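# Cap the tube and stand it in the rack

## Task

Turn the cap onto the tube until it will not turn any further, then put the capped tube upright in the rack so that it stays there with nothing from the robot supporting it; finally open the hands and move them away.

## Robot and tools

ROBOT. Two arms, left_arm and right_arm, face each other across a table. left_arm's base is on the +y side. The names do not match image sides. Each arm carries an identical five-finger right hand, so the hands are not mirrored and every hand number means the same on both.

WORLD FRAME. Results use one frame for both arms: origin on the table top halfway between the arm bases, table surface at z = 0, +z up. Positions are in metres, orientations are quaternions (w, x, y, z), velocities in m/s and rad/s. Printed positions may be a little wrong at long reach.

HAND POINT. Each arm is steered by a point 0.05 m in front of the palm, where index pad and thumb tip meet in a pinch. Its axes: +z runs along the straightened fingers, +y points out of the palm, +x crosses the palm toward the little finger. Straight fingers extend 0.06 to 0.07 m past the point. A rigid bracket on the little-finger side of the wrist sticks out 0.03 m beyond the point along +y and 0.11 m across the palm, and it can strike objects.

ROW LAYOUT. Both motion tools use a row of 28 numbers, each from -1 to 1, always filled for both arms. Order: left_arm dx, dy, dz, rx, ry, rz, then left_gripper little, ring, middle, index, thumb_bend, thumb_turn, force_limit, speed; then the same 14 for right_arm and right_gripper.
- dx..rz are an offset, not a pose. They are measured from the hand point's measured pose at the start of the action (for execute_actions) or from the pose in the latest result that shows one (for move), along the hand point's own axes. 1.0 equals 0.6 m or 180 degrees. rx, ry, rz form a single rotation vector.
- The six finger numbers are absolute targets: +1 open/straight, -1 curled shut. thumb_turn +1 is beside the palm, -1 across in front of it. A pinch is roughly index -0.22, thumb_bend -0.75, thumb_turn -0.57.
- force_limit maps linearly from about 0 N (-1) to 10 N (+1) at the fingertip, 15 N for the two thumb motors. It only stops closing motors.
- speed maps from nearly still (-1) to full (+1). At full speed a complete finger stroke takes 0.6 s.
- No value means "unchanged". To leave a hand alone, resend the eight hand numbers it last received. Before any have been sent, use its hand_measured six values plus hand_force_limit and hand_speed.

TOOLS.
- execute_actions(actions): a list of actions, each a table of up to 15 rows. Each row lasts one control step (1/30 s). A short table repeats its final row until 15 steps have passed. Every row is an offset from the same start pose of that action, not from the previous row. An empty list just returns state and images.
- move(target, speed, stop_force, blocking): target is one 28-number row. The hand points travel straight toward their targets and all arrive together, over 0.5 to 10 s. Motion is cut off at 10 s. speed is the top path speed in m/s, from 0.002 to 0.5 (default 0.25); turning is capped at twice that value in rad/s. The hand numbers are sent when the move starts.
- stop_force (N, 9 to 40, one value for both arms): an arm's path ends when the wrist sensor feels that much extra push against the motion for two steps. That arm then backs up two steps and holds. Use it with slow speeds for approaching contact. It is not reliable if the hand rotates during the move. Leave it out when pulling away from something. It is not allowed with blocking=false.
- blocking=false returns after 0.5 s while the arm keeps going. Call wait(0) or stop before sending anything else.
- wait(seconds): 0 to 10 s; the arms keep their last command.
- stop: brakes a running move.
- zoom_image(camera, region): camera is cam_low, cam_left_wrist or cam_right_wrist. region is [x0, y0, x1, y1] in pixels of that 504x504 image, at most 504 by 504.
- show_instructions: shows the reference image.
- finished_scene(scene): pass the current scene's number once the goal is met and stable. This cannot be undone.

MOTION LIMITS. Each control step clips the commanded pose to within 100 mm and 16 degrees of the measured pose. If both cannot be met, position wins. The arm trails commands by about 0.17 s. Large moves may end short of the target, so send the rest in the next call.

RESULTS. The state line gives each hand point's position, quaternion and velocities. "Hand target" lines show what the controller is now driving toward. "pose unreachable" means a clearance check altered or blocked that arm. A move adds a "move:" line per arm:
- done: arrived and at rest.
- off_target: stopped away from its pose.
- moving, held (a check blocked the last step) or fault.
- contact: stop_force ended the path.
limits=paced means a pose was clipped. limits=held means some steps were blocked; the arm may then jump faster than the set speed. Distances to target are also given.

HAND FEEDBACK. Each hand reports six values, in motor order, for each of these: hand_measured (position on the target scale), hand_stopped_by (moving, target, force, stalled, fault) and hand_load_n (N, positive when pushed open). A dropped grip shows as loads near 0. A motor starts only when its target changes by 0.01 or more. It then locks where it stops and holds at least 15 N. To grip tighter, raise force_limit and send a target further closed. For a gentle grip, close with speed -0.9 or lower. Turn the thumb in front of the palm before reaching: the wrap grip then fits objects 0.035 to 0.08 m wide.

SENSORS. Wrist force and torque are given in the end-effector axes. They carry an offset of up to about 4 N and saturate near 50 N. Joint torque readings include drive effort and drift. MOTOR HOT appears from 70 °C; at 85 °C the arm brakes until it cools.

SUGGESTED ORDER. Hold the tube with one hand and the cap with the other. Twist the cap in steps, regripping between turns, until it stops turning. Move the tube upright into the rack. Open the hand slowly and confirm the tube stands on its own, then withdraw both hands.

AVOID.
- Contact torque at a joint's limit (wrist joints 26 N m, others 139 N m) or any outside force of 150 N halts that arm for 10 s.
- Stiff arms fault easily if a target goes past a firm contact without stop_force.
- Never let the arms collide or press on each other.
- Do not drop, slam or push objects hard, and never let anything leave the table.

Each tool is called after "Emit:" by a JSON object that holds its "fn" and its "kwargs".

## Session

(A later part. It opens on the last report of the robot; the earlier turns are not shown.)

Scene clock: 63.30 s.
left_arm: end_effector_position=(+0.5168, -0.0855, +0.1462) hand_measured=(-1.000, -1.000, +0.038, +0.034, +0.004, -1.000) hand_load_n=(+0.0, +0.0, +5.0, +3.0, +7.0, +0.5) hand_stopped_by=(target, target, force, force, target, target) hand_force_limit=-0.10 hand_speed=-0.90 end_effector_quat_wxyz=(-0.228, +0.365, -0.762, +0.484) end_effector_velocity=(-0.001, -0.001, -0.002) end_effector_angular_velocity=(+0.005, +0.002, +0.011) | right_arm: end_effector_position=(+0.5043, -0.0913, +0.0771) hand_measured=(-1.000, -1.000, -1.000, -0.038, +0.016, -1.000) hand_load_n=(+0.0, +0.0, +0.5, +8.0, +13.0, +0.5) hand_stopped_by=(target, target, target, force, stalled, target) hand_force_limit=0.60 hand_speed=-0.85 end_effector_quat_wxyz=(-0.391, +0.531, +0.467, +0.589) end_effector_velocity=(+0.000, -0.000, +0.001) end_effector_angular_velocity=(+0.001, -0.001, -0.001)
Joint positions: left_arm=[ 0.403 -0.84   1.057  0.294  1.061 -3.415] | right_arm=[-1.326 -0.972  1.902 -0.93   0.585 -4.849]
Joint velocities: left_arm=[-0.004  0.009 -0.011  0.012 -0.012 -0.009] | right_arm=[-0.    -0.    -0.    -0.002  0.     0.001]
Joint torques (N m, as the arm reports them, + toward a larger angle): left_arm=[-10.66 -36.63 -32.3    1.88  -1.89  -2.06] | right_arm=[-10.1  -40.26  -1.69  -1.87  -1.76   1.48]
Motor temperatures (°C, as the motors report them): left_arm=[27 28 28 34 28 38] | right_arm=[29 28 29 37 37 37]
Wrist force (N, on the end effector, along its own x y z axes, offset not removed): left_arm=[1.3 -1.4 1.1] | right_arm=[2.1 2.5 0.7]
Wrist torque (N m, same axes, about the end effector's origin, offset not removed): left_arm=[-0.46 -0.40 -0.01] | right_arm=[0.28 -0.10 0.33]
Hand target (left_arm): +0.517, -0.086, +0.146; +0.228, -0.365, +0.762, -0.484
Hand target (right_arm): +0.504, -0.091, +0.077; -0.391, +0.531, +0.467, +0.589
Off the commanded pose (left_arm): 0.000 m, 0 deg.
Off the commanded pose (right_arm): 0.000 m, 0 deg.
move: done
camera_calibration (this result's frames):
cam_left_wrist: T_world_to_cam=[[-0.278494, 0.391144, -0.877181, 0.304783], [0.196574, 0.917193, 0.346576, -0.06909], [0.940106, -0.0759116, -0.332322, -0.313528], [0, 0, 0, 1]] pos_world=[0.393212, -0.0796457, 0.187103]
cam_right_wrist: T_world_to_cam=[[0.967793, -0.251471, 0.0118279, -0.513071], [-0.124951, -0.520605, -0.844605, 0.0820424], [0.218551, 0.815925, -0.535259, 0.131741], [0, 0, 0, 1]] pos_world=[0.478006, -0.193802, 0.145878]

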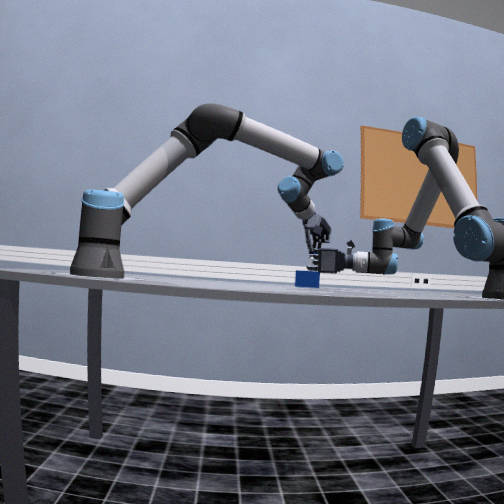

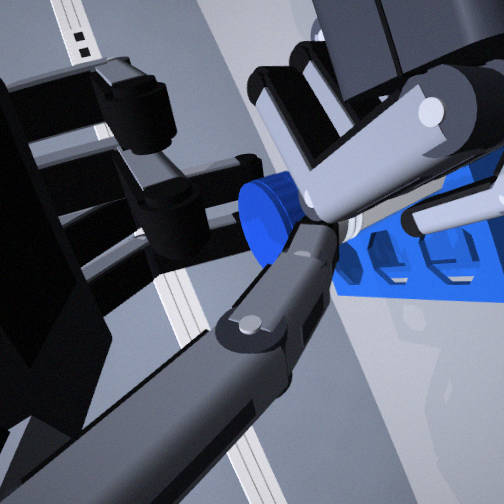

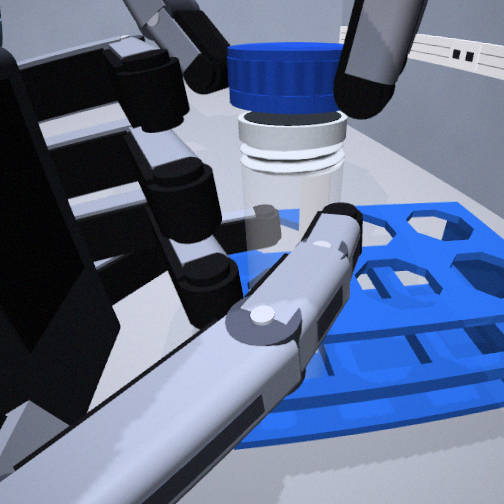

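Aligned.

Emit:
{"fn": "move", "kwargs": {"target": [0,0.027,0.0128,0,0,0,-1,-1,-0.1,-0.1,0,-1,-0.1,-0.9,0,0,0,0,0,0,-1,-1,-1,-0.35,0,-1,0.6,-0.85], "speed": 0.008, "stop_force": 9}}

Scene clock: 65.67 s.
left_arm: end_effector_position=(+0.5168, -0.0855, +0.1311) hand_measured=(-1.000, -1.000, +0.038, +0.034, +0.004, -1.000) hand_load_n=(+0.0, +0.0, +8.5, +2.5, +5.0, +0.5) hand_stopped_by=(target, target, force, force, target, target) hand_force_limit=-0.10 hand_speed=-0.90 end_effector_quat_wxyz=(-0.228, +0.365, -0.762, +0.484) end_effector_velocity=(+0.000, +0.000, +0.003) end_effector_angular_velocity=(+0.001, +0.001, +0.000) | right_arm: end_effector_position=(+0.5043, -0.0913, +0.0771) hand_measured=(-1.000, -1.000, -1.000, -0.038, +0.016, -1.000) hand_load_n=(+0.0, +0.0, +0.5, +9.0, +11.5, +2.0) hand_stopped_by=(target, target, target, force, stalled, target) hand_force_limit=0.60 hand_speed=-0.85 end_effector_quat_wxyz=(-0.391, +0.531, +0.467, +0.589) end_effector_velocity=(-0.000, +0.000, +0.001) end_effector_angular_velocity=(+0.001, -0.003, +0.001)
Joint positions: left_arm=[ 0.403 -0.831  1.08   0.263  1.061 -3.416] | right_arm=[-1.326 -0.972  1.902 -0.93   0.585 -4.849]
Joint velocities: left_arm=[ 0.    -0.002 -0.005  0.008 -0.    -0.   ] | right_arm=[ 0.    -0.002  0.    -0.001 -0.001 -0.   ]
Joint torques (N m, as the arm reports them, + toward a larger angle): left_arm=[ 11.78 -55.95 -25.7    3.55   1.2    2.32] | right_arm=[ -9.7  -40.72  -4.37  -1.75  -1.83   1.69]
Motor temperatures (°C, as the motors report them): left_arm=[27 28 28 34 28 38] | right_arm=[29 28 29 37 37 37]
Wrist force (N, on the end effector, along its own x y z axes, offset not removed): left_arm=[2.8 -10.1 1.6] | right_arm=[-5.0 -8.7 -0.7]
Wrist torque (N m, same axes, about the end effector's origin, offset not removed): left_arm=[-0.60 -0.40 -0.21] | right_arm=[-0.85 0.67 -0.11]
Hand target (left_arm): +0.517, -0.086, +0.132; +0.228, -0.365, +0.762, -0.484
Hand target (right_arm): +0.504, -0.091, +0.077; -0.391, +0.531, +0.467, +0.589
Off the commanded pose (left_arm): 0.003 m, 0 deg.
Off the commanded pose (right_arm): 0.000 m, 0 deg.
move: contact (left_arm)
camera_calibration (this result's frames):
cam_left_wrist: T_world_to_cam=[[-0.278732, 0.391615, -0.876896, 0.291663], [0.196505, 0.91702, 0.347073, -0.0639533], [0.94005, -0.0755738, -0.332557, -0.318384], [0, 0, 0, 1]] pos_world=[0.39316, -0.0796346, 0.172074]
cam_right_wrist: T_world_to_cam=[[0.967793, -0.251471, 0.0118174, -0.513066], [-0.124962, -0.520608, -0.844601, 0.0820408], [0.218545, 0.815922, -0.535265, 0.131745], [0, 0, 0, 1]] pos_world=[0.478001, -0.193803, 0.145873]

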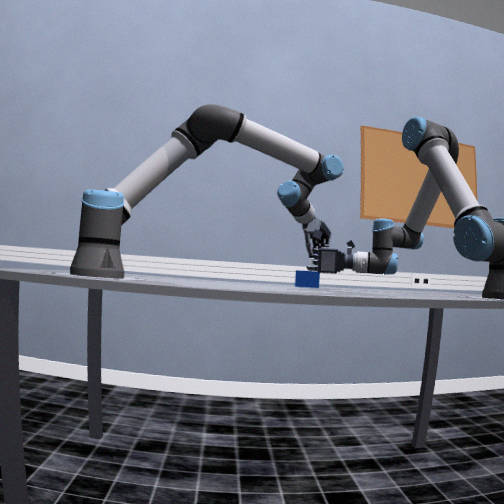

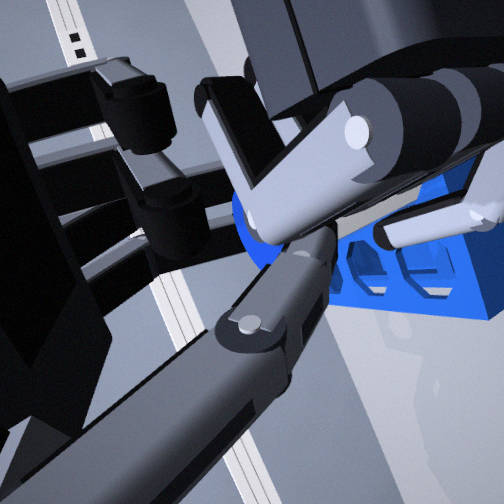

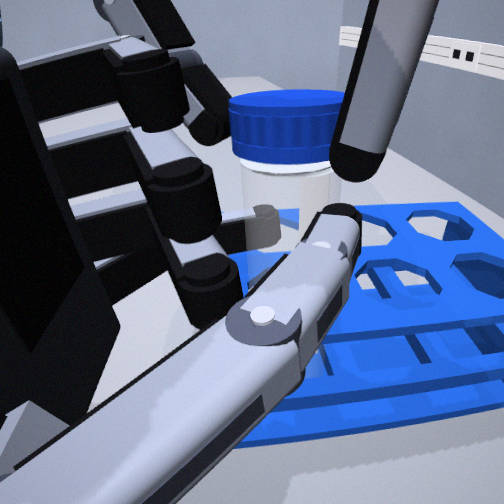

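Release, rise 2 mm, shift X +2 mm, then cycle.

Emit:
{"fn": "execute_actions", "kwargs": {"actions": [[[0,-0.001,-0.0005,0,0,0,-1,-1,0.12,0.12,0.05,-1,-0.75,0.5,0,0,0,0,0,0,-1,-1,-1,-0.35,0,-1,0.6,-0.85]],[[0.003,-0.0025,-0.0012,0,0,0,-1,-1,0.12,0.12,0.05,-1,-0.75,0.5,0,0,0,0,0,0,-1,-1,-1,-0.35,0,-1,0.6,-0.85]],[[0,0,0,0,0,0,-1,-1,-0.3,-0.3,-0.3,-1,-0.7,-0.9,0,0,0,0,0,0,-1,-1,-1,-0.35,0,-1,0.6,-0.85]],[[0,0,0,0,0,0,-1,-1,-0.3,-0.3,-0.3,-1,-0.7,-0.9,0,0,0,0,0,0,-1,-1,-1,-0.35,0,-1,0.6,-0.85]],[[0,0.001,0.0005,0,0,0,-1,-1,-0.3,-0.3,-0.35,-1,-0.1,-0.9,0,0,0,0,0,0,-1,-1,-1,-0.35,0,-1,0.6,-0.85]]]}}

Emit:
{"fn": "move", "kwargs": {"target": [0.0025,-0.002,0.0073,0,0.2515,0.118,-1,-1,-0.3,-0.3,-0.35,-1,-0.1,-0.9,0,0,0,0,0,0,-1,-1,-1,-0.35,0,-1,0.6,-0.85], "speed": 0.3}}

Emit:
{"fn": "move", "kwargs": {"target": [0.004,0.0013,-0.0067,0,-0.2515,-0.118,-1,-1,0.11,0.11,0.05,-1,-0.75,0.5,0,0,0,0,0,0,-1,-1,-1,-0.35,0,-1,0.6,-0.85], "speed": 0.35}}

Scene clock: 68.70 s.
left_arm: end_effector_position=(+0.5157, -0.0868, +0.1329) hand_measured=(-1.000, -1.000, +0.044, +0.050, -0.028, -1.000) hand_load_n=(+0.0, +0.0, +3.5, +4.0, +6.5, +0.0) hand_stopped_by=(target, target, force, force, moving, target) hand_force_limit=-0.10 hand_speed=-0.90 end_effector_quat_wxyz=(-0.228, +0.365, -0.762, +0.484) end_effector_velocity=(-0.000, -0.000, -0.001) end_effector_angular_velocity=(+0.001, +0.001, -0.000) | right_arm: end_effector_position=(+0.5043, -0.0913, +0.0771) hand_measured=(-1.000, -1.000, -1.000, -0.038, +0.016, -1.000) hand_load_n=(+0.0, +0.0, +0.5, +8.0, +13.0, +2.0) hand_stopped_by=(target, target, target, force, stalled, target) hand_force_limit=0.60 hand_speed=-0.85 end_effector_quat_wxyz=(-0.391, +0.531, +0.467, +0.589) end_effector_velocity=(+0.000, -0.000, +0.000) end_effector_angular_velocity=(-0.000, -0.001, -0.001)
Joint positions: left_arm=[ 0.401 -0.83   1.074  0.268  1.059 -3.417] | right_arm=[-1.326 -0.972  1.902 -0.93   0.585 -4.849]
Joint velocities: left_arm=[-0.     0.001  0.001 -0.     0.    -0.   ] | right_arm=[-0.    -0.    -0.     0.001  0.    -0.001]
Joint torques (N m, as the arm reports them, + toward a larger angle): left_arm=[ -6.68 -33.62  -7.56  -1.25  -1.43  -2.35] | right_arm=[ -9.12 -40.25  -7.23  -1.83  -1.76   1.46]
Motor temperatures (°C, as the motors report them): left_arm=[27 28 28 34 28 38] | right_arm=[29 28 29 37 37 37]
Wrist force (N, on the end effector, along its own x y z axes, offset not removed): left_arm=[1.6 -5.4 -2.3] | right_arm=[-3.8 -3.2 -2.2]
Wrist torque (N m, same axes, about the end effector's origin, offset not removed): left_arm=[-0.41 -0.25 -0.16] | right_arm=[-0.43 0.64 0.00]
Hand target (left_arm): +0.516, -0.087, +0.133; +0.228, -0.365, +0.762, -0.484
Hand target (right_arm): +0.504, -0.091, +0.077; -0.391, +0.531, +0.467, +0.589
Off the commanded pose (left_arm): 0.000 m, 0 deg.
Off the commanded pose (right_arm): 0.000 m, 0 deg.
camera_calibration (this result's frames):
cam_left_wrist: T_world_to_cam=[[-0.278718, 0.391499, -0.876952, 0.293413], [0.196461, 0.917069, 0.346968, -0.0630482], [0.940063, -0.0755806, -0.332519, -0.316887], [0, 0, 0, 1]] pos_world=[0.39206, -0.0810021, 0.173814]
cam_right_wrist: T_world_to_cam=[[0.967792, -0.251472, 0.0118172, -0.513067], [-0.124963, -0.520608, -0.844601, 0.0820409], [0.218546, 0.815922, -0.535265, 0.131744], [0, 0, 0, 1]] pos_world=[0.478002, -0.193804, 0.145873]

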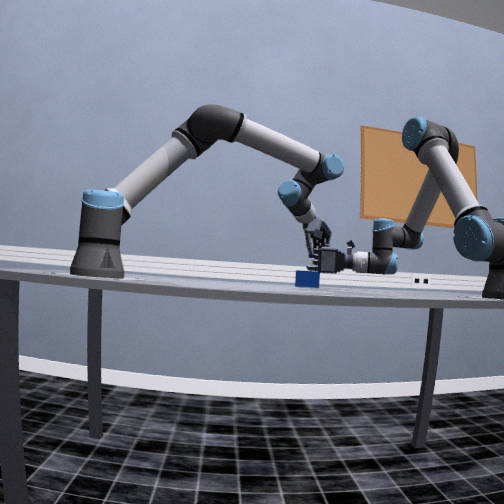

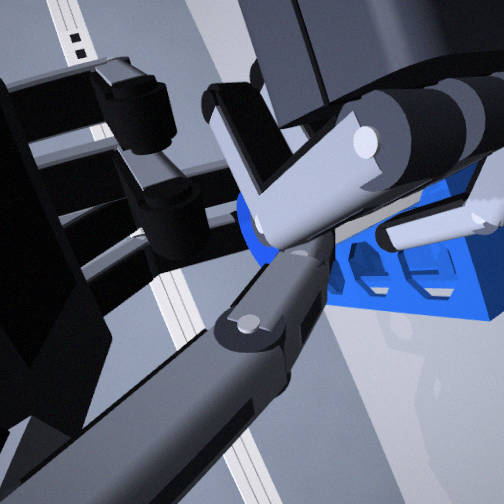

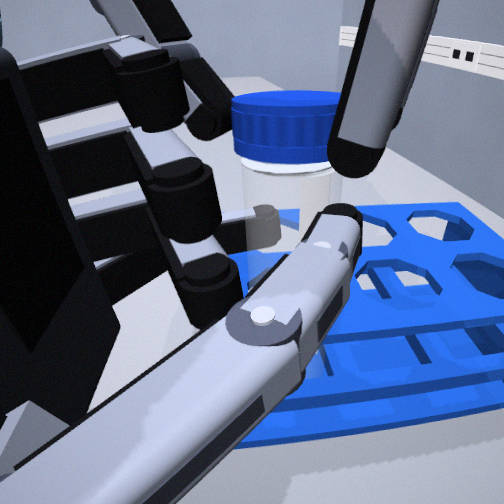

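Scene clock: 70.77 s.
left_arm: end_effector_position=(+0.5183, -0.0904, +0.1324) hand_measured=(-1.000, -1.000, +0.044, +0.050, -0.026, -1.000) hand_load_n=(+0.0, +0.0, +3.5, +5.5, +5.0, -0.5) hand_stopped_by=(target, target, force, force, force, target) hand_force_limit=-0.10 hand_speed=-0.90 end_effector_quat_wxyz=(-0.003, +0.009, -0.844, +0.537) end_effector_velocity=(-0.000, -0.001, -0.001) end_effector_angular_velocity=(+0.005, +0.002, -0.011) | right_arm: end_effector_position=(+0.5043, -0.0913, +0.0771) hand_measured=(-1.000, -1.000, -1.000, -0.038, +0.016, -1.000) hand_load_n=(+0.0, +0.0, +0.5, +9.0, +11.0, +2.0) hand_stopped_by=(target, target, target, force, stalled, target) hand_force_limit=0.60 hand_speed=-0.85 end_effector_quat_wxyz=(-0.391, +0.531, +0.467, +0.589) end_effector_velocity=(+0.000, -0.000, -0.000) end_effector_angular_velocity=(-0.000, +0.001, -0.001)
Joint positions: left_arm=[ 0.674 -0.793  1.011  0.289  2.083 -2.882] | right_arm=[-1.326 -0.972  1.902 -0.93   0.585 -4.849]
Joint velocities: left_arm=[ 0.002  0.009 -0.016  0.016  0.011  0.009] | right_arm=[-0.    -0.    -0.     0.001  0.     0.   ]
Joint torques (N m, as the arm reports them, + toward a larger angle): left_arm=[ 11.43 -33.65 -28.09   3.12   1.38   2.57] | right_arm=[ -9.82 -40.43  -6.58  -1.72   0.83   1.63]
Motor temperatures (°C, as the motors report them): left_arm=[27 28 28 34 28 38] | right_arm=[29 28 29 37 37 37]
Wrist force (N, on the end effector, along its own x y z axes, offset not removed): left_arm=[1.1 -6.6 0.4] | right_arm=[-2.6 -1.3 -3.5]
Wrist torque (N m, same axes, about the end effector's origin, offset not removed): left_arm=[-0.13 -0.39 0.00] | right_arm=[0.21 0.39 0.32]
Hand target (left_arm): +0.518, -0.090, +0.132; +0.002, -0.009, +0.844, -0.537
Hand target (right_arm): +0.504, -0.091, +0.077; -0.391, +0.531, +0.467, +0.589
Off the commanded pose (left_arm): 0.001 m, 0 deg.
Off the commanded pose (right_arm): 0.000 m, 0 deg.
move: done
camera_calibration (this result's frames):
cam_left_wrist: T_world_to_cam=[[0.120923, 0.461229, -0.879002, 0.094592], [0.828066, 0.441467, 0.345562, -0.430272], [0.547434, -0.769659, -0.328545, -0.179559], [0, 0, 0, 1]] pos_world=[0.443152, 0.00812329, 0.172839]
cam_right_wrist: T_world_to_cam=[[0.967797, -0.251453, 0.0118171, -0.513063], [-0.124952, -0.520611, -0.844601, 0.0820362], [0.21853, 0.815926, -0.535265, 0.131752], [0, 0, 0, 1]] pos_world=[0.477999, -0.193802, 0.145873]

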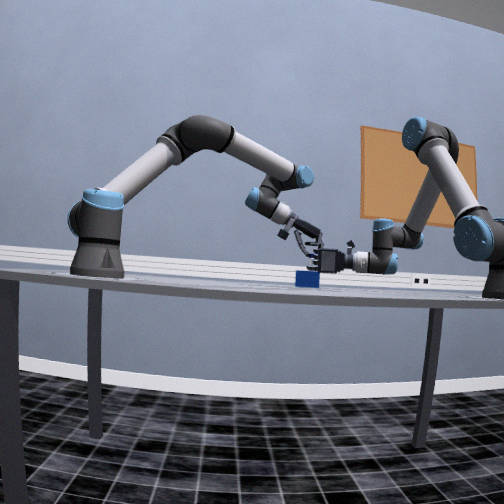

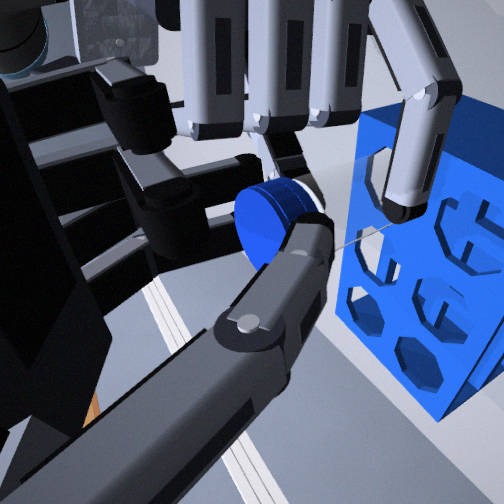

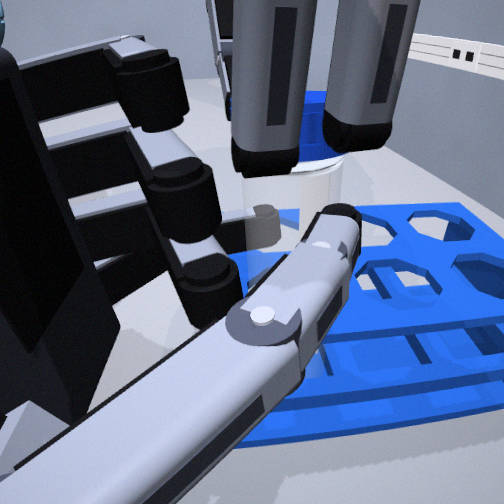

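Scene clock: 72.63 s.
left_arm: end_effector_position=(+0.5157, -0.0868, +0.1331) hand_measured=(-1.000, -1.000, +0.110, +0.110, +0.050, -1.000) hand_load_n=(+0.0, +0.0, +0.0, +0.0, +0.0, +0.0) hand_stopped_by=(target, target, target, target, target, target) hand_force_limit=-0.75 hand_speed=0.50 end_effector_quat_wxyz=(-0.228, +0.365, -0.762, +0.485) end_effector_velocity=(+0.000, -0.000, +0.001) end_effector_angular_velocity=(+0.002, +0.003, +0.012) | right_arm: end_effector_position=(+0.5043, -0.0913, +0.0771) hand_measured=(-1.000, -1.000, -1.000, -0.038, +0.016, -1.000) hand_load_n=(+0.0, +0.0, +0.5, +7.5, +12.5, +1.0) hand_stopped_by=(target, target, target, force, stalled, target) hand_force_limit=0.60 hand_speed=-0.85 end_effector_quat_wxyz=(-0.391, +0.531, +0.467, +0.589) end_effector_velocity=(+0.000, -0.000, +0.001) end_effector_angular_velocity=(+0.001, -0.001, -0.000)
Joint positions: left_arm=[ 0.401 -0.831  1.075  0.267  1.059 -3.417] | right_arm=[-1.326 -0.972  1.902 -0.93   0.585 -4.849]
Joint velocities: left_arm=[-0.002  0.007 -0.014  0.016 -0.011 -0.01 ] | right_arm=[-0.    -0.001  0.    -0.001 -0.     0.001]
Joint torques (N m, as the arm reports them, + toward a larger angle): left_arm=[-10.25 -36.89 -29.95   1.48  -2.11  -2.32] | right_arm=[ -8.19 -40.36  -6.41  -1.75   1.18   1.62]
Motor temperatures (°C, as the motors report them): left_arm=[27 28 28 34 28 38] | right_arm=[29 28 29 37 37 37]
Wrist force (N, on the end effector, along its own x y z axes, offset not removed): left_arm=[1.5 -0.8 1.6] | right_arm=[1.3 1.7 -2.3]
Wrist torque (N m, same axes, about the end effector's origin, offset not removed): left_arm=[-0.46 -0.45 0.02] | right_arm=[0.42 0.25 0.28]
Hand target (left_arm): +0.516, -0.087, +0.133; +0.228, -0.365, +0.762, -0.484
Hand target (right_arm): +0.504, -0.091, +0.077; -0.391, +0.531, +0.467, +0.589
Off the commanded pose (left_arm): 0.000 m, 0 deg.
Off the commanded pose (right_arm): 0.000 m, 0 deg.
move: done
camera_calibration (this result's frames):
cam_left_wrist: T_world_to_cam=[[-0.278222, 0.390708, -0.877462, 0.293386], [0.196304, 0.917379, 0.346239, -0.0629682], [0.940243, -0.0759177, -0.331932, -0.317026], [0, 0, 0, 1]] pos_world=[0.392068, -0.0809304, 0.174006]
cam_right_wrist: T_world_to_cam=[[0.967797, -0.251455, 0.0118173, -0.513064], [-0.124953, -0.52061, -0.844601, 0.0820364], [0.218531, 0.815926, -0.535265, 0.131752], [0, 0, 0, 1]] pos_world=[0.478, -0.193803, 0.145873]

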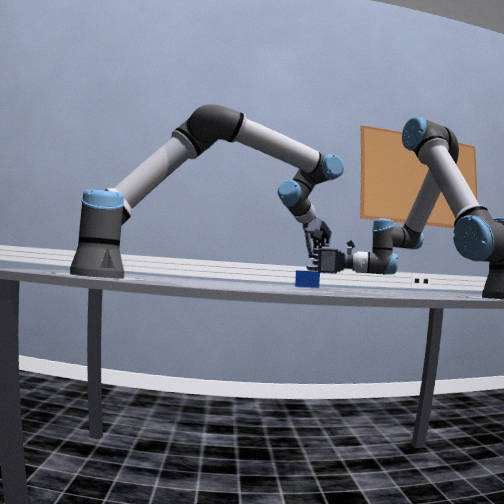

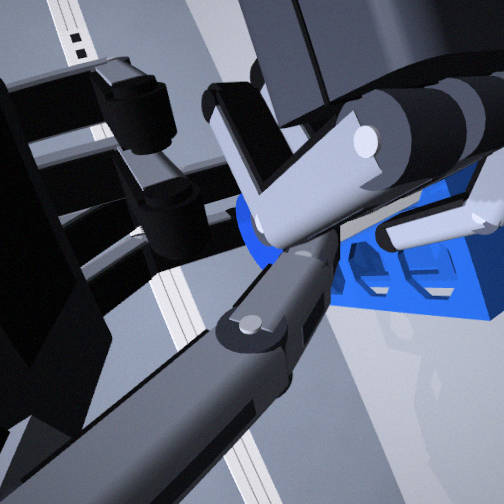

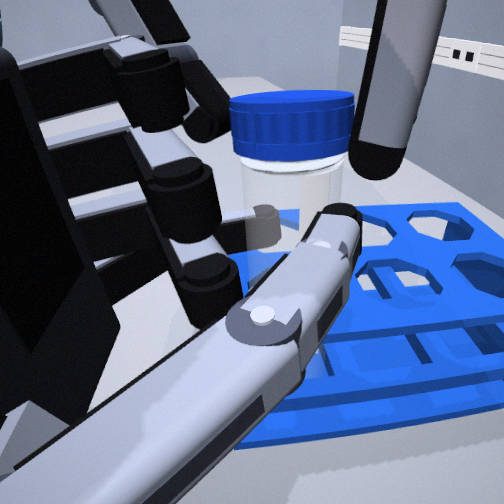

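Emit:
{"fn": "execute_actions", "kwargs": {"actions": [[[0,0,0,0,0,0,-1,-1,-0.3,-0.3,-0.3,-1,-0.7,-0.82,0,0,0,0,0,0,-1,-1,-1,-0.35,0,-1,0.6,-0.85]],[[0,0.001,0.0005,0,0,0,-1,-1,-0.35,-0.35,-0.35,-1,-0.1,-0.9,0,0,0,0,0,0,-1,-1,-1,-0.35,0,-1,0.6,-0.85]]]}}

Emit:
{"fn": "move", "kwargs": {"target": [0.0025,-0.002,0.0073,0,0.2515,0.118,-1,-1,-0.35,-0.35,-0.35,-1,-0.1,-0.9,0,0,0,0,0,0,-1,-1,-1,-0.35,0,-1,0.6,-0.85], "speed": 0.4}}

Emit:
{"fn": "move", "kwargs": {"target": [0.004,0.0013,-0.0067,0,-0.2515,-0.118,-1,-1,0.11,0.11,0.05,-1,-0.75,0.5,0,0,0,0,0,0,-1,-1,-1,-0.35,0,-1,0.6,-0.85], "speed": 0.45}}

Emit:
{"fn": "execute_actions", "kwargs": {"actions": [[[0,0,0,0,0,0,-1,-1,-0.3,-0.3,-0.3,-1,-0.7,-0.82,0,0,0,0,0,0,-1,-1,-1,-0.35,0,-1,0.6,-0.85]],[[0,0.001,0.0005,0,0,0,-1,-1,-0.35,-0.35,-0.35,-1,-0.1,-0.9,0,0,0,0,0,0,-1,-1,-1,-0.35,0,-1,0.6,-0.85]]]}}

Emit:
{"fn": "move", "kwargs": {"target": [0.0025,-0.002,0.0073,0,0.2515,0.118,-1,-1,-0.35,-0.35,-0.35,-1,-0.1,-0.9,0,0,0,0,0,0,-1,-1,-1,-0.35,0,-1,0.6,-0.85], "speed": 0.4}}

Emit:
{"fn": "move", "kwargs": {"target": [0.004,0.0013,-0.0067,0,-0.2515,-0.118,-1,-1,0.11,0.11,0.05,-1,-0.75,0.5,0,0,0,0,0,0,-1,-1,-1,-0.35,0,-1,0.6,-0.85], "speed": 0.45}}

Scene clock: 74.10 s.
left_arm: end_effector_position=(+0.5156, -0.0869, +0.1326) hand_measured=(-1.000, -1.000, +0.024, +0.026, +0.002, -1.000) hand_load_n=(+0.0, +0.0, +5.0, +5.5, +6.0, +0.0) hand_stopped_by=(target, target, force, force, force, target) hand_force_limit=-0.10 hand_speed=-0.90 end_effector_quat_wxyz=(-0.228, +0.365, -0.762, +0.485) end_effector_velocity=(+0.001, +0.000, +0.000) end_effector_angular_velocity=(-0.000, +0.000, +0.001) | right_arm: end_effector_position=(+0.5043, -0.0913, +0.0771) hand_measured=(-1.000, -1.000, -1.000, -0.038, +0.016, -1.000) hand_load_n=(+0.0, +0.0, +0.5, +8.5, +11.5, +2.0) hand_stopped_by=(target, target, target, force, stalled, target) hand_force_limit=0.60 hand_speed=-0.85 end_effector_quat_wxyz=(-0.391, +0.531, +0.467, +0.589) end_effector_velocity=(+0.001, -0.000, +0.001) end_effector_angular_velocity=(+0.001, -0.002, -0.001)
Joint positions: left_arm=[ 0.401 -0.83   1.076  0.266  1.059 -3.417] | right_arm=[-1.326 -0.972  1.902 -0.93   0.585 -4.849]
Joint velocities: left_arm=[ 0.001 -0.     0.    -0.     0.    -0.   ] | right_arm=[-0.001 -0.001  0.    -0.001  0.001  0.001]
Joint torques (N m, as the arm reports them, + toward a larger angle): left_arm=[  8.06 -31.38  -5.77  -0.28   0.98   2.3 ] | right_arm=[ -7.58 -40.32  -6.07  -1.69   1.13   1.66]
Motor temperatures (°C, as the motors report them): left_arm=[27 28 28 34 28 38] | right_arm=[29 28 29 37 37 37]
Wrist force (N, on the end effector, along its own x y z axes, offset not removed): left_arm=[3.1 -9.1 0.2] | right_arm=[3.2 -5.2 -2.4]
Wrist torque (N m, same axes, about the end effector's origin, offset not removed): left_arm=[-0.44 -0.34 -0.05] | right_arm=[-0.35 -0.34 0.31]
Hand target (left_arm): +0.516, -0.087, +0.132; +0.228, -0.365, +0.762, -0.485
Hand target (right_arm): +0.504, -0.091, +0.077; -0.391, +0.531, +0.467, +0.589
Off the commanded pose (left_arm): 0.000 m, 0 deg.
Off the commanded pose (right_arm): 0.000 m, 0 deg.
camera_calibration (this result's frames):
cam_left_wrist: T_world_to_cam=[[-0.278132, 0.39066, -0.877512, 0.292842], [0.196452, 0.917383, 0.346143, -0.062688], [0.940239, -0.0761156, -0.3319, -0.317148], [0, 0, 0, 1]] pos_world=[0.391959, -0.0810325, 0.17341]
cam_right_wrist: T_world_to_cam=[[0.967797, -0.251455, 0.0118169, -0.513063], [-0.124953, -0.520611, -0.844601, 0.0820363], [0.218531, 0.815926, -0.535265, 0.131752], [0, 0, 0, 1]] pos_world=[0.478, -0.193803, 0.145873]

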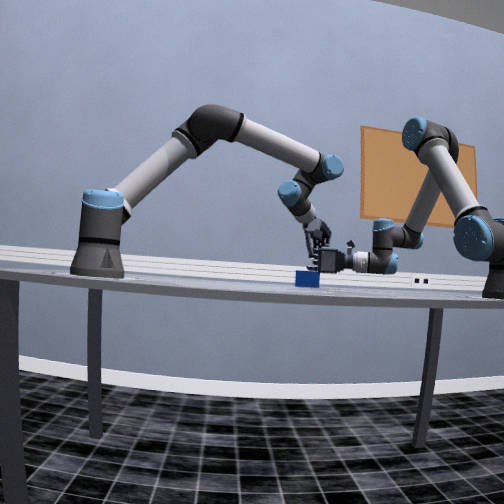

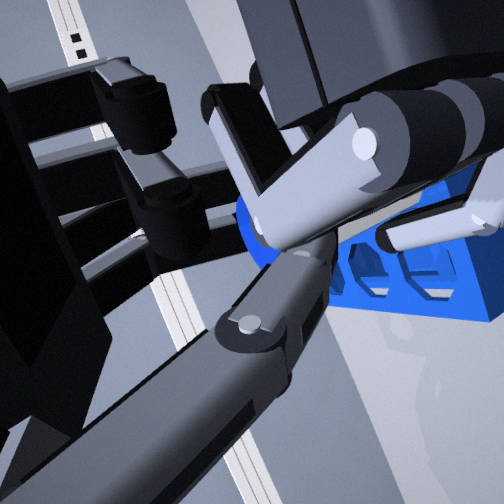

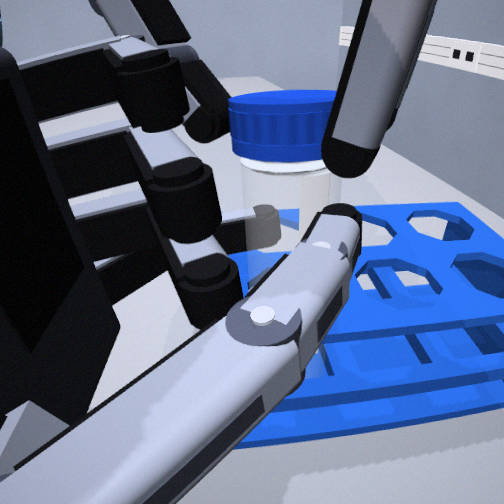

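Scene clock: 75.87 s.
left_arm: end_effector_position=(+0.5182, -0.0905, +0.1321) hand_measured=(-1.000, -1.000, +0.024, +0.028, +0.000, -1.000) hand_load_n=(+0.0, +0.0, +8.0, +7.0, +3.0, -1.0) hand_stopped_by=(target, target, force, force, force, target) hand_force_limit=-0.10 hand_speed=-0.90 end_effector_quat_wxyz=(-0.003, +0.009, -0.843, +0.537) end_effector_velocity=(+0.000, -0.000, +0.001) end_effector_angular_velocity=(+0.004, +0.000, -0.011) | right_arm: end_effector_position=(+0.5043, -0.0913, +0.0771) hand_measured=(-1.000, -1.000, -1.000, -0.038, +0.016, -1.000) hand_load_n=(+0.0, +0.0, +0.5, +10.0, +9.0, +3.0) hand_stopped_by=(target, target, target, force, stalled, target) hand_force_limit=0.60 hand_speed=-0.85 end_effector_quat_wxyz=(-0.391, +0.531, +0.467, +0.589) end_effector_velocity=(+0.000, -0.000, -0.000) end_effector_angular_velocity=(-0.001, -0.000, -0.001)
Joint positions: left_arm=[ 0.674 -0.793  1.013  0.286  2.083 -2.882] | right_arm=[-1.326 -0.972  1.902 -0.93   0.585 -4.849]
Joint velocities: left_arm=[ 0.003  0.008 -0.018  0.018  0.011  0.009] | right_arm=[ 0.     0.     0.     0.001  0.001 -0.001]
Joint torques (N m, as the arm reports them, + toward a larger angle): left_arm=[ 15.77 -26.43 -22.37   5.18   1.25   2.42] | right_arm=[ -8.01 -40.09  -6.43   0.03   0.99   1.69]
Motor temperatures (°C, as the motors report them): left_arm=[27 28 28 34 28 38] | right_arm=[29 28 29 37 37 37]
Wrist force (N, on the end effector, along its own x y z axes, offset not removed): left_arm=[-1.7 -15.9 3.0] | right_arm=[2.3 -7.8 5.1]
Wrist torque (N m, same axes, about the end effector's origin, offset not removed): left_arm=[-0.17 -0.09 -0.15] | right_arm=[-0.67 -0.26 0.22]
Hand target (left_arm): +0.518, -0.091, +0.132; +0.002, -0.008, +0.843, -0.537
Hand target (right_arm): +0.504, -0.091, +0.077; -0.391, +0.531, +0.467, +0.589
Off the commanded pose (left_arm): 0.001 m, 0 deg.
Off the commanded pose (right_arm): 0.000 m, 0 deg.
move: done
camera_calibration (this result's frames):
cam_left_wrist: T_world_to_cam=[[0.121562, 0.460222, -0.879442, 0.0940028], [0.827957, 0.441664, 0.345573, -0.429977], [0.547458, -0.770149, -0.327354, -0.179898], [0, 0, 0, 1]] pos_world=[0.443062, 0.00809489, 0.172368]
cam_right_wrist: T_world_to_cam=[[0.967797, -0.251455, 0.0118326, -0.513066], [-0.124938, -0.520606, -0.844607, 0.0820334], [0.21854, 0.815929, -0.535257, 0.131747], [0, 0, 0, 1]] pos_world=[0.478001, -0.193802, 0.145876]

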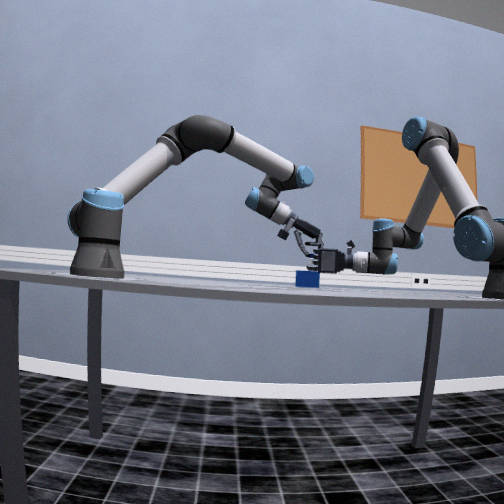

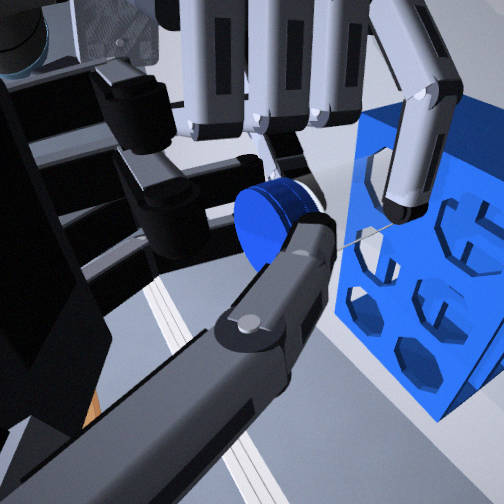

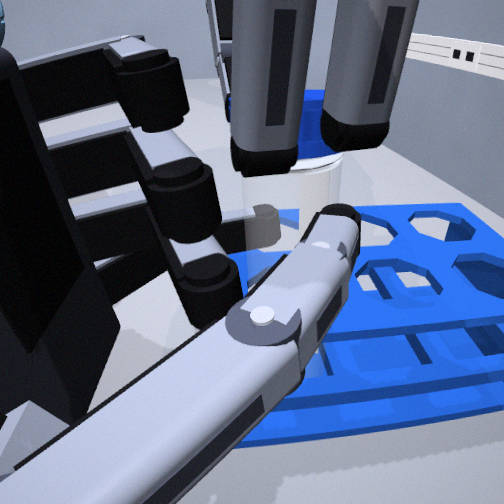

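Scene clock: 77.53 s.
left_arm: end_effector_position=(+0.5156, -0.0869, +0.1328) hand_measured=(-1.000, -1.000, +0.110, +0.110, +0.050, -1.000) hand_load_n=(+0.0, +0.0, +0.0, +0.0, +0.0, +0.0) hand_stopped_by=(target, target, target, target, target, target) hand_force_limit=-0.75 hand_speed=0.50 end_effector_quat_wxyz=(-0.228, +0.365, -0.761, +0.485) end_effector_velocity=(+0.001, -0.000, -0.000) end_effector_angular_velocity=(+0.004, +0.003, +0.011) | right_arm: end_effector_position=(+0.5043, -0.0913, +0.0771) hand_measured=(-1.000, -1.000, -1.000, -0.038, +0.016, -1.000) hand_load_n=(+0.0, +0.0, +0.5, +6.5, +12.0, +2.0) hand_stopped_by=(target, target, target, force, stalled, target) hand_force_limit=0.60 hand_speed=-0.85 end_effector_quat_wxyz=(-0.391, +0.531, +0.467, +0.589) end_effector_velocity=(+0.000, -0.000, -0.001) end_effector_angular_velocity=(-0.000, +0.002, -0.001)
Joint positions: left_arm=[ 0.401 -0.831  1.077  0.264  1.059 -3.417] | right_arm=[-1.326 -0.972  1.902 -0.93   0.585 -4.849]
Joint velocities: left_arm=[-0.001  0.008 -0.015  0.016 -0.01  -0.009] | right_arm=[-0.001  0.001 -0.     0.    -0.     0.001]
Joint torques (N m, as the arm reports them, + toward a larger angle): left_arm=[ -9.43 -38.25 -30.     1.75  -1.82  -2.52] | right_arm=[ -5.5  -40.61  -6.55   0.21   1.11   1.66]
Motor temperatures (°C, as the motors report them): left_arm=[27 28 28 34 28 38] | right_arm=[29 28 29 37 37 37]
Wrist force (N, on the end effector, along its own x y z axes, offset not removed): left_arm=[0.4 -1.8 0.9] | right_arm=[1.8 4.2 -3.9]
Wrist torque (N m, same axes, about the end effector's origin, offset not removed): left_arm=[-0.60 -0.22 -0.01] | right_arm=[0.97 0.39 0.54]
Hand target (left_arm): +0.516, -0.087, +0.133; +0.228, -0.365, +0.761, -0.485
Hand target (right_arm): +0.504, -0.091, +0.077; -0.391, +0.531, +0.467, +0.589
Off the commanded pose (left_arm): 0.000 m, 0 deg.
Off the commanded pose (right_arm): 0.000 m, 0 deg.
move: done
camera_calibration (this result's frames):
cam_left_wrist: T_world_to_cam=[[-0.277629, 0.389741, -0.87808, 0.292806], [0.196211, 0.917748, 0.345311, -0.0625606], [0.940438, -0.0764204, -0.331265, -0.317284], [0, 0, 0, 1]] pos_world=[0.391952, -0.0809508, 0.173605]
cam_right_wrist: T_world_to_cam=[[0.967796, -0.251458, 0.0118326, -0.513068], [-0.12494, -0.520605, -0.844607, 0.0820336], [0.218543, 0.815928, -0.535257, 0.131747], [0, 0, 0, 1]] pos_world=[0.478002, -0.193804, 0.145876]

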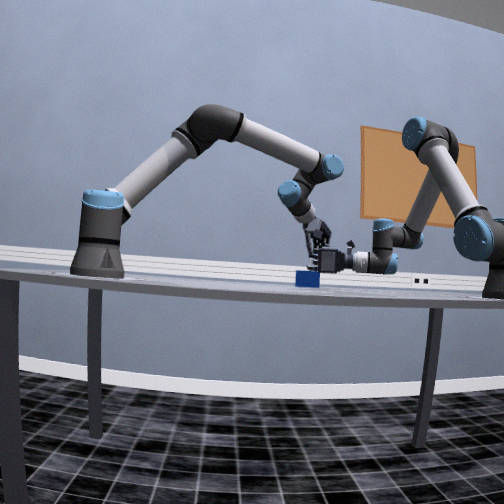

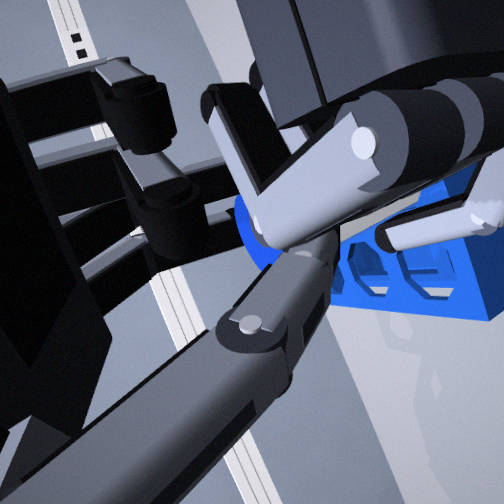

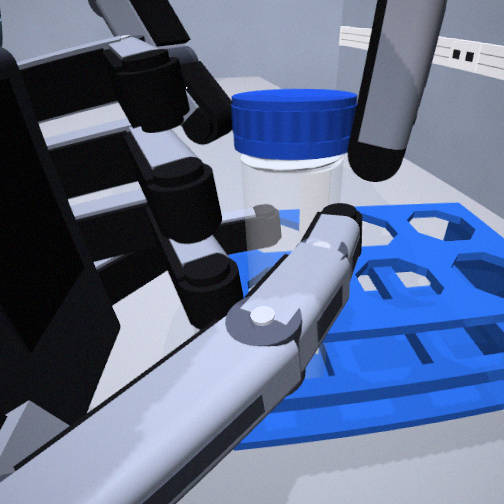

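Scene clock: 78.53 s.
left_arm: end_effector_position=(+0.5156, -0.0870, +0.1322) hand_measured=(-1.000, -1.000, +0.032, +0.036, +0.002, -1.000) hand_load_n=(+0.0, +0.0, +5.0, +5.0, +6.0, +1.0) hand_stopped_by=(target, target, force, force, force, target) hand_force_limit=-0.10 hand_speed=-0.90 end_effector_quat_wxyz=(-0.228, +0.365, -0.761, +0.485) end_effector_velocity=(+0.000, +0.001, -0.002) end_effector_angular_velocity=(+0.003, +0.001, +0.000) | right_arm: end_effector_position=(+0.5043, -0.0913, +0.0771) hand_measured=(-1.000, -1.000, -1.000, -0.038, +0.016, -1.000) hand_load_n=(+0.0, +0.0, +0.5, +7.5, +11.5, +3.0) hand_stopped_by=(target, target, target, force, stalled, target) hand_force_limit=0.60 hand_speed=-0.85 end_effector_quat_wxyz=(-0.391, +0.531, +0.467, +0.589) end_effector_velocity=(-0.000, -0.000, -0.000) end_effector_angular_velocity=(-0.000, +0.002, +0.001)
Joint positions: left_arm=[ 0.401 -0.831  1.078  0.263  1.059 -3.417] | right_arm=[-1.326 -0.972  1.902 -0.93   0.585 -4.849]
Joint velocities: left_arm=[ 0.001  0.002  0.    -0.     0.     0.001] | right_arm=[-0.     0.     0.     0.001 -0.001  0.001]
Joint torques (N m, as the arm reports them, + toward a larger angle): left_arm=[ -3.33 -32.48  -6.72  -0.59   1.01   1.41] | right_arm=[ -5.72 -40.44  -6.57   0.17   1.29   1.85]
Motor temperatures (°C, as the motors report them): left_arm=[27 28 28 34 28 38] | right_arm=[29 28 29 37 37 37]
Wrist force (N, on the end effector, along its own x y z axes, offset not removed): left_arm=[0.5 -8.7 0.3] | right_arm=[-5.0 -2.1 3.2]
Wrist torque (N m, same axes, about the end effector's origin, offset not removed): left_arm=[-0.39 -0.16 -0.18] | right_arm=[-0.22 0.55 -0.35]
Hand target (left_arm): +0.516, -0.087, +0.132; +0.228, -0.365, +0.761, -0.485
Hand target (right_arm): +0.504, -0.091, +0.077; -0.391, +0.531, +0.467, +0.589
Off the commanded pose (left_arm): 0.000 m, 0 deg.
Off the commanded pose (right_arm): 0.000 m, 0 deg.
camera_calibration (this result's frames):
cam_left_wrist: T_world_to_cam=[[-0.277641, 0.389669, -0.878108, 0.292262], [0.196242, 0.917774, 0.345224, -0.0622692], [0.940428, -0.0764734, -0.331281, -0.317466], [0, 0, 0, 1]] pos_world=[0.391917, -0.0810144, 0.172965]
cam_right_wrist: T_world_to_cam=[[0.967796, -0.251458, 0.0118325, -0.513068], [-0.12494, -0.520605, -0.844606, 0.0820335], [0.218543, 0.815928, -0.535257, 0.131747], [0, 0, 0, 1]] pos_world=[0.478002, -0.193804, 0.145875]

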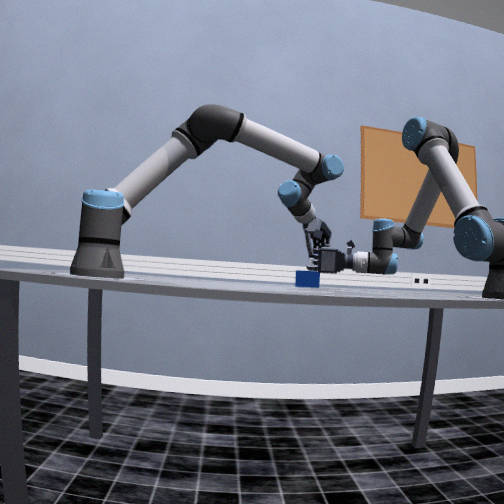

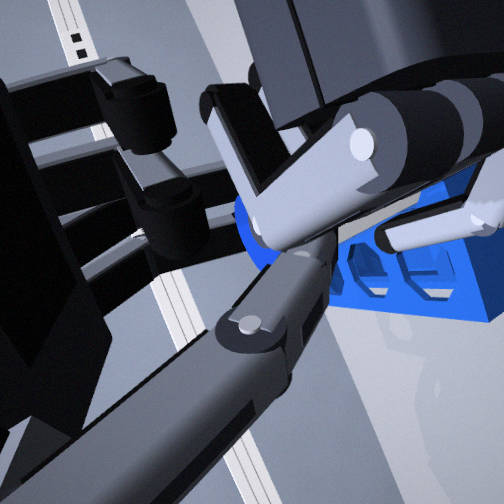

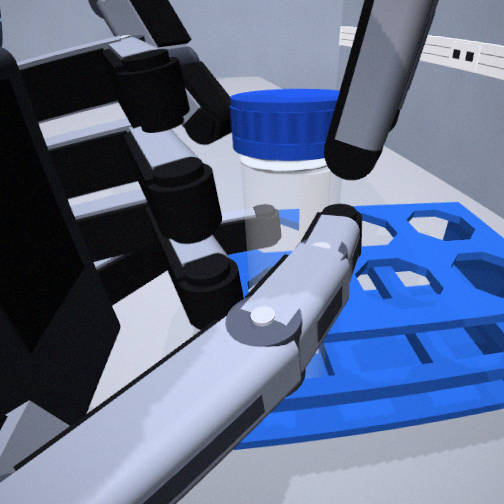

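Scene clock: 80.30 s.
left_arm: end_effector_position=(+0.5182, -0.0905, +0.1317) hand_measured=(-1.000, -1.000, +0.034, +0.038, +0.002, -1.000) hand_load_n=(+0.0, +0.0, +5.5, +5.5, +4.5, +0.5) hand_stopped_by=(target, target, force, force, force, target) hand_force_limit=-0.10 hand_speed=-0.90 end_effector_quat_wxyz=(-0.003, +0.009, -0.843, +0.538) end_effector_velocity=(-0.001, -0.001, +0.001) end_effector_angular_velocity=(+0.004, +0.001, -0.012) | right_arm: end_effector_position=(+0.5043, -0.0913, +0.0771) hand_measured=(-1.000, -1.000, -1.000, -0.038, +0.016, -1.000) hand_load_n=(+0.0, +0.0, +0.5, +9.0, +10.0, +3.5) hand_stopped_by=(target, target, target, force, stalled, target) hand_force_limit=0.60 hand_speed=-0.85 end_effector_quat_wxyz=(-0.391, +0.531, +0.467, +0.589) end_effector_velocity=(+0.000, -0.000, -0.001) end_effector_angular_velocity=(-0.000, +0.003, -0.001)
Joint positions: left_arm=[ 0.674 -0.794  1.015  0.283  2.083 -2.882] | right_arm=[-1.326 -0.972  1.902 -0.93   0.585 -4.849]
Joint velocities: left_arm=[ 0.001  0.008 -0.017  0.018  0.011  0.009] | right_arm=[-0.     0.     0.     0.001  0.001  0.001]
Joint torques (N m, as the arm reports them, + toward a larger angle): left_arm=[ 13.23 -31.04 -23.11   3.72   1.31   2.35] | right_arm=[ -5.42 -40.26  -6.78  -2.01   1.09   1.69]
Motor temperatures (°C, as the motors report them): left_arm=[27 28 28 34 28 38] | right_arm=[29 28 29 37 37 37]
Wrist force (N, on the end effector, along its own x y z axes, offset not removed): left_arm=[0.8 -10.1 1.2] | right_arm=[-1.8 -5.0 3.2]
Wrist torque (N m, same axes, about the end effector's origin, offset not removed): left_arm=[-0.21 -0.37 -0.05] | right_arm=[-0.46 0.25 0.23]
Hand target (left_arm): +0.518, -0.091, +0.132; +0.003, -0.008, +0.843, -0.538
Hand target (right_arm): +0.504, -0.091, +0.077; -0.391, +0.531, +0.467, +0.589
Off the commanded pose (left_arm): 0.001 m, 0 deg.
Off the commanded pose (right_arm): 0.000 m, 0 deg.
move: done
camera_calibration (this result's frames):
cam_left_wrist: T_world_to_cam=[[0.122045, 0.459248, -0.879884, 0.0934085], [0.827755, 0.442064, 0.345546, -0.429681], [0.547656, -0.7705, -0.326193, -0.180315], [0, 0, 0, 1]] pos_world=[0.443021, 0.00811578, 0.171846]
cam_right_wrist: T_world_to_cam=[[0.967796, -0.251458, 0.0118191, -0.513066], [-0.124953, -0.52061, -0.844602, 0.0820361], [0.218535, 0.815926, -0.535264, 0.131751], [0, 0, 0, 1]] pos_world=[0.478001, -0.193804, 0.145873]

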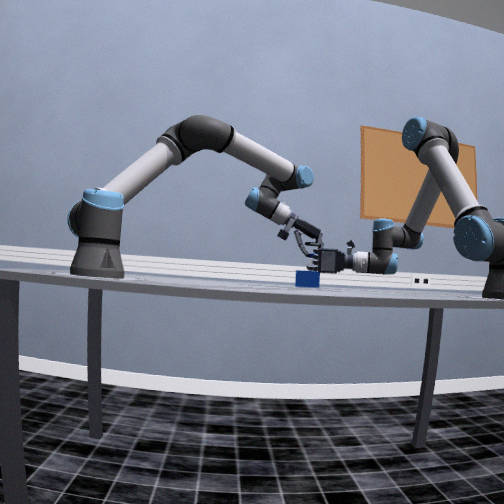

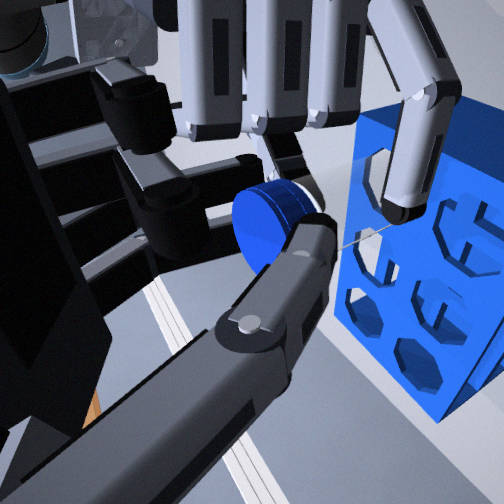

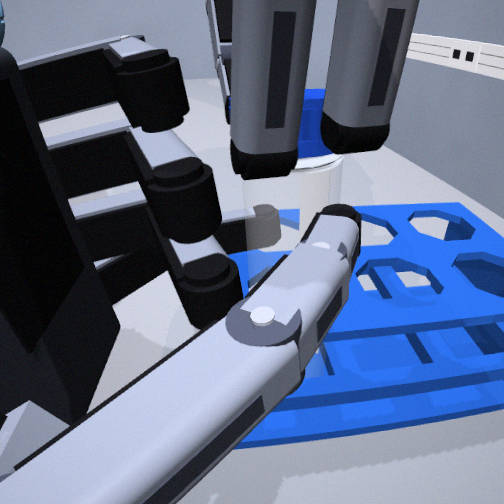

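Scene clock: 81.97 s.
left_arm: end_effector_position=(+0.5156, -0.0869, +0.1325) hand_measured=(-1.000, -1.000, +0.110, +0.110, +0.050, -1.000) hand_load_n=(+0.0, +0.0, +0.0, +0.0, +0.0, +0.0) hand_stopped_by=(target, target, target, target, target, target) hand_force_limit=-0.75 hand_speed=0.50 end_effector_quat_wxyz=(-0.228, +0.365, -0.761, +0.486) end_effector_velocity=(-0.000, -0.001, -0.001) end_effector_angular_velocity=(+0.005, +0.003, +0.010) | right_arm: end_effector_position=(+0.5043, -0.0913, +0.0771) hand_measured=(-1.000, -1.000, -1.000, -0.038, +0.016, -1.000) hand_load_n=(+0.0, +0.0, +0.5, +6.5, +11.5, +2.5) hand_stopped_by=(target, target, target, force, stalled, target) hand_force_limit=0.60 hand_speed=-0.85 end_effector_quat_wxyz=(-0.391, +0.531, +0.467, +0.589) end_effector_velocity=(-0.000, +0.000, +0.000) end_effector_angular_velocity=(+0.000, +0.002, +0.001)
Joint positions: left_arm=[ 0.401 -0.832  1.079  0.261  1.059 -3.416] | right_arm=[-1.326 -0.972  1.902 -0.93   0.585 -4.849]
Joint velocities: left_arm=[-0.002  0.009 -0.014  0.015 -0.01  -0.008] | right_arm=[ 0.    -0.001 -0.     0.001 -0.001  0.002]
Joint torques (N m, as the arm reports them, + toward a larger angle): left_arm=[ -9.22 -38.17 -30.27   1.57  -2.13  -2.72] | right_arm=[ -5.3  -40.49  -6.41  -2.18   1.16   1.68]
Motor temperatures (°C, as the motors report them): left_arm=[27 28 28 34 28 38] | right_arm=[29 28 29 37 37 37]
Wrist force (N, on the end effector, along its own x y z axes, offset not removed): left_arm=[1.0 -0.9 0.9] | right_arm=[-0.3 -4.1 -1.7]
Wrist torque (N m, same axes, about the end effector's origin, offset not removed): left_arm=[-0.38 -0.30 0.04] | right_arm=[-0.43 0.66 -0.30]
Hand target (left_arm): +0.516, -0.087, +0.132; +0.228, -0.365, +0.761, -0.485
Hand target (right_arm): +0.504, -0.091, +0.077; -0.391, +0.531, +0.467, +0.589
Off the commanded pose (left_arm): 0.000 m, 0 deg.
Off the commanded pose (right_arm): 0.000 m, 0 deg.
move: done
camera_calibration (this result's frames):
cam_left_wrist: T_world_to_cam=[[-0.277147, 0.388761, -0.878666, 0.292224], [0.195998, 0.918135, 0.344402, -0.0621441], [0.940624, -0.076767, -0.330655, -0.317602], [0, 0, 0, 1]] pos_world=[0.391913, -0.0809298, 0.173153]
cam_right_wrist: T_world_to_cam=[[0.967796, -0.251458, 0.0118192, -0.513066], [-0.124953, -0.520609, -0.844602, 0.0820362], [0.218535, 0.815926, -0.535264, 0.131751], [0, 0, 0, 1]] pos_world=[0.478001, -0.193804, 0.145873]

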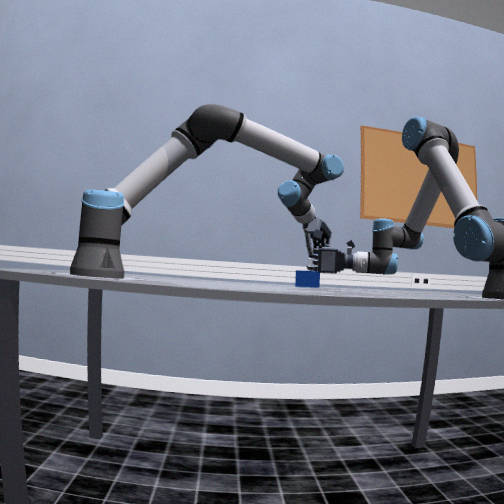

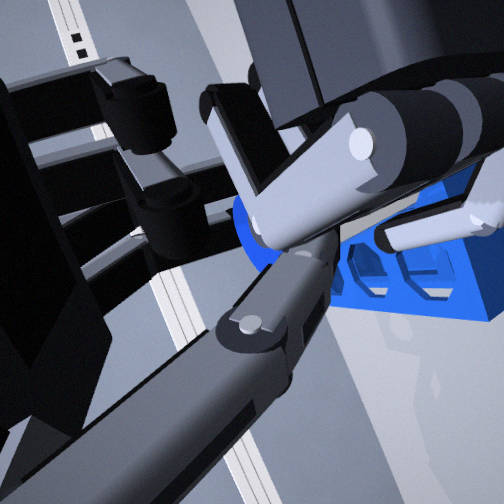

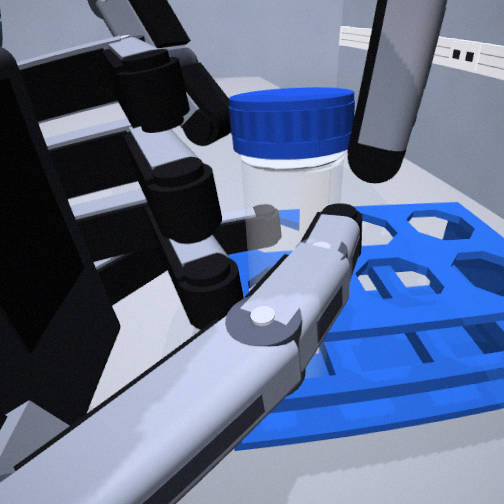

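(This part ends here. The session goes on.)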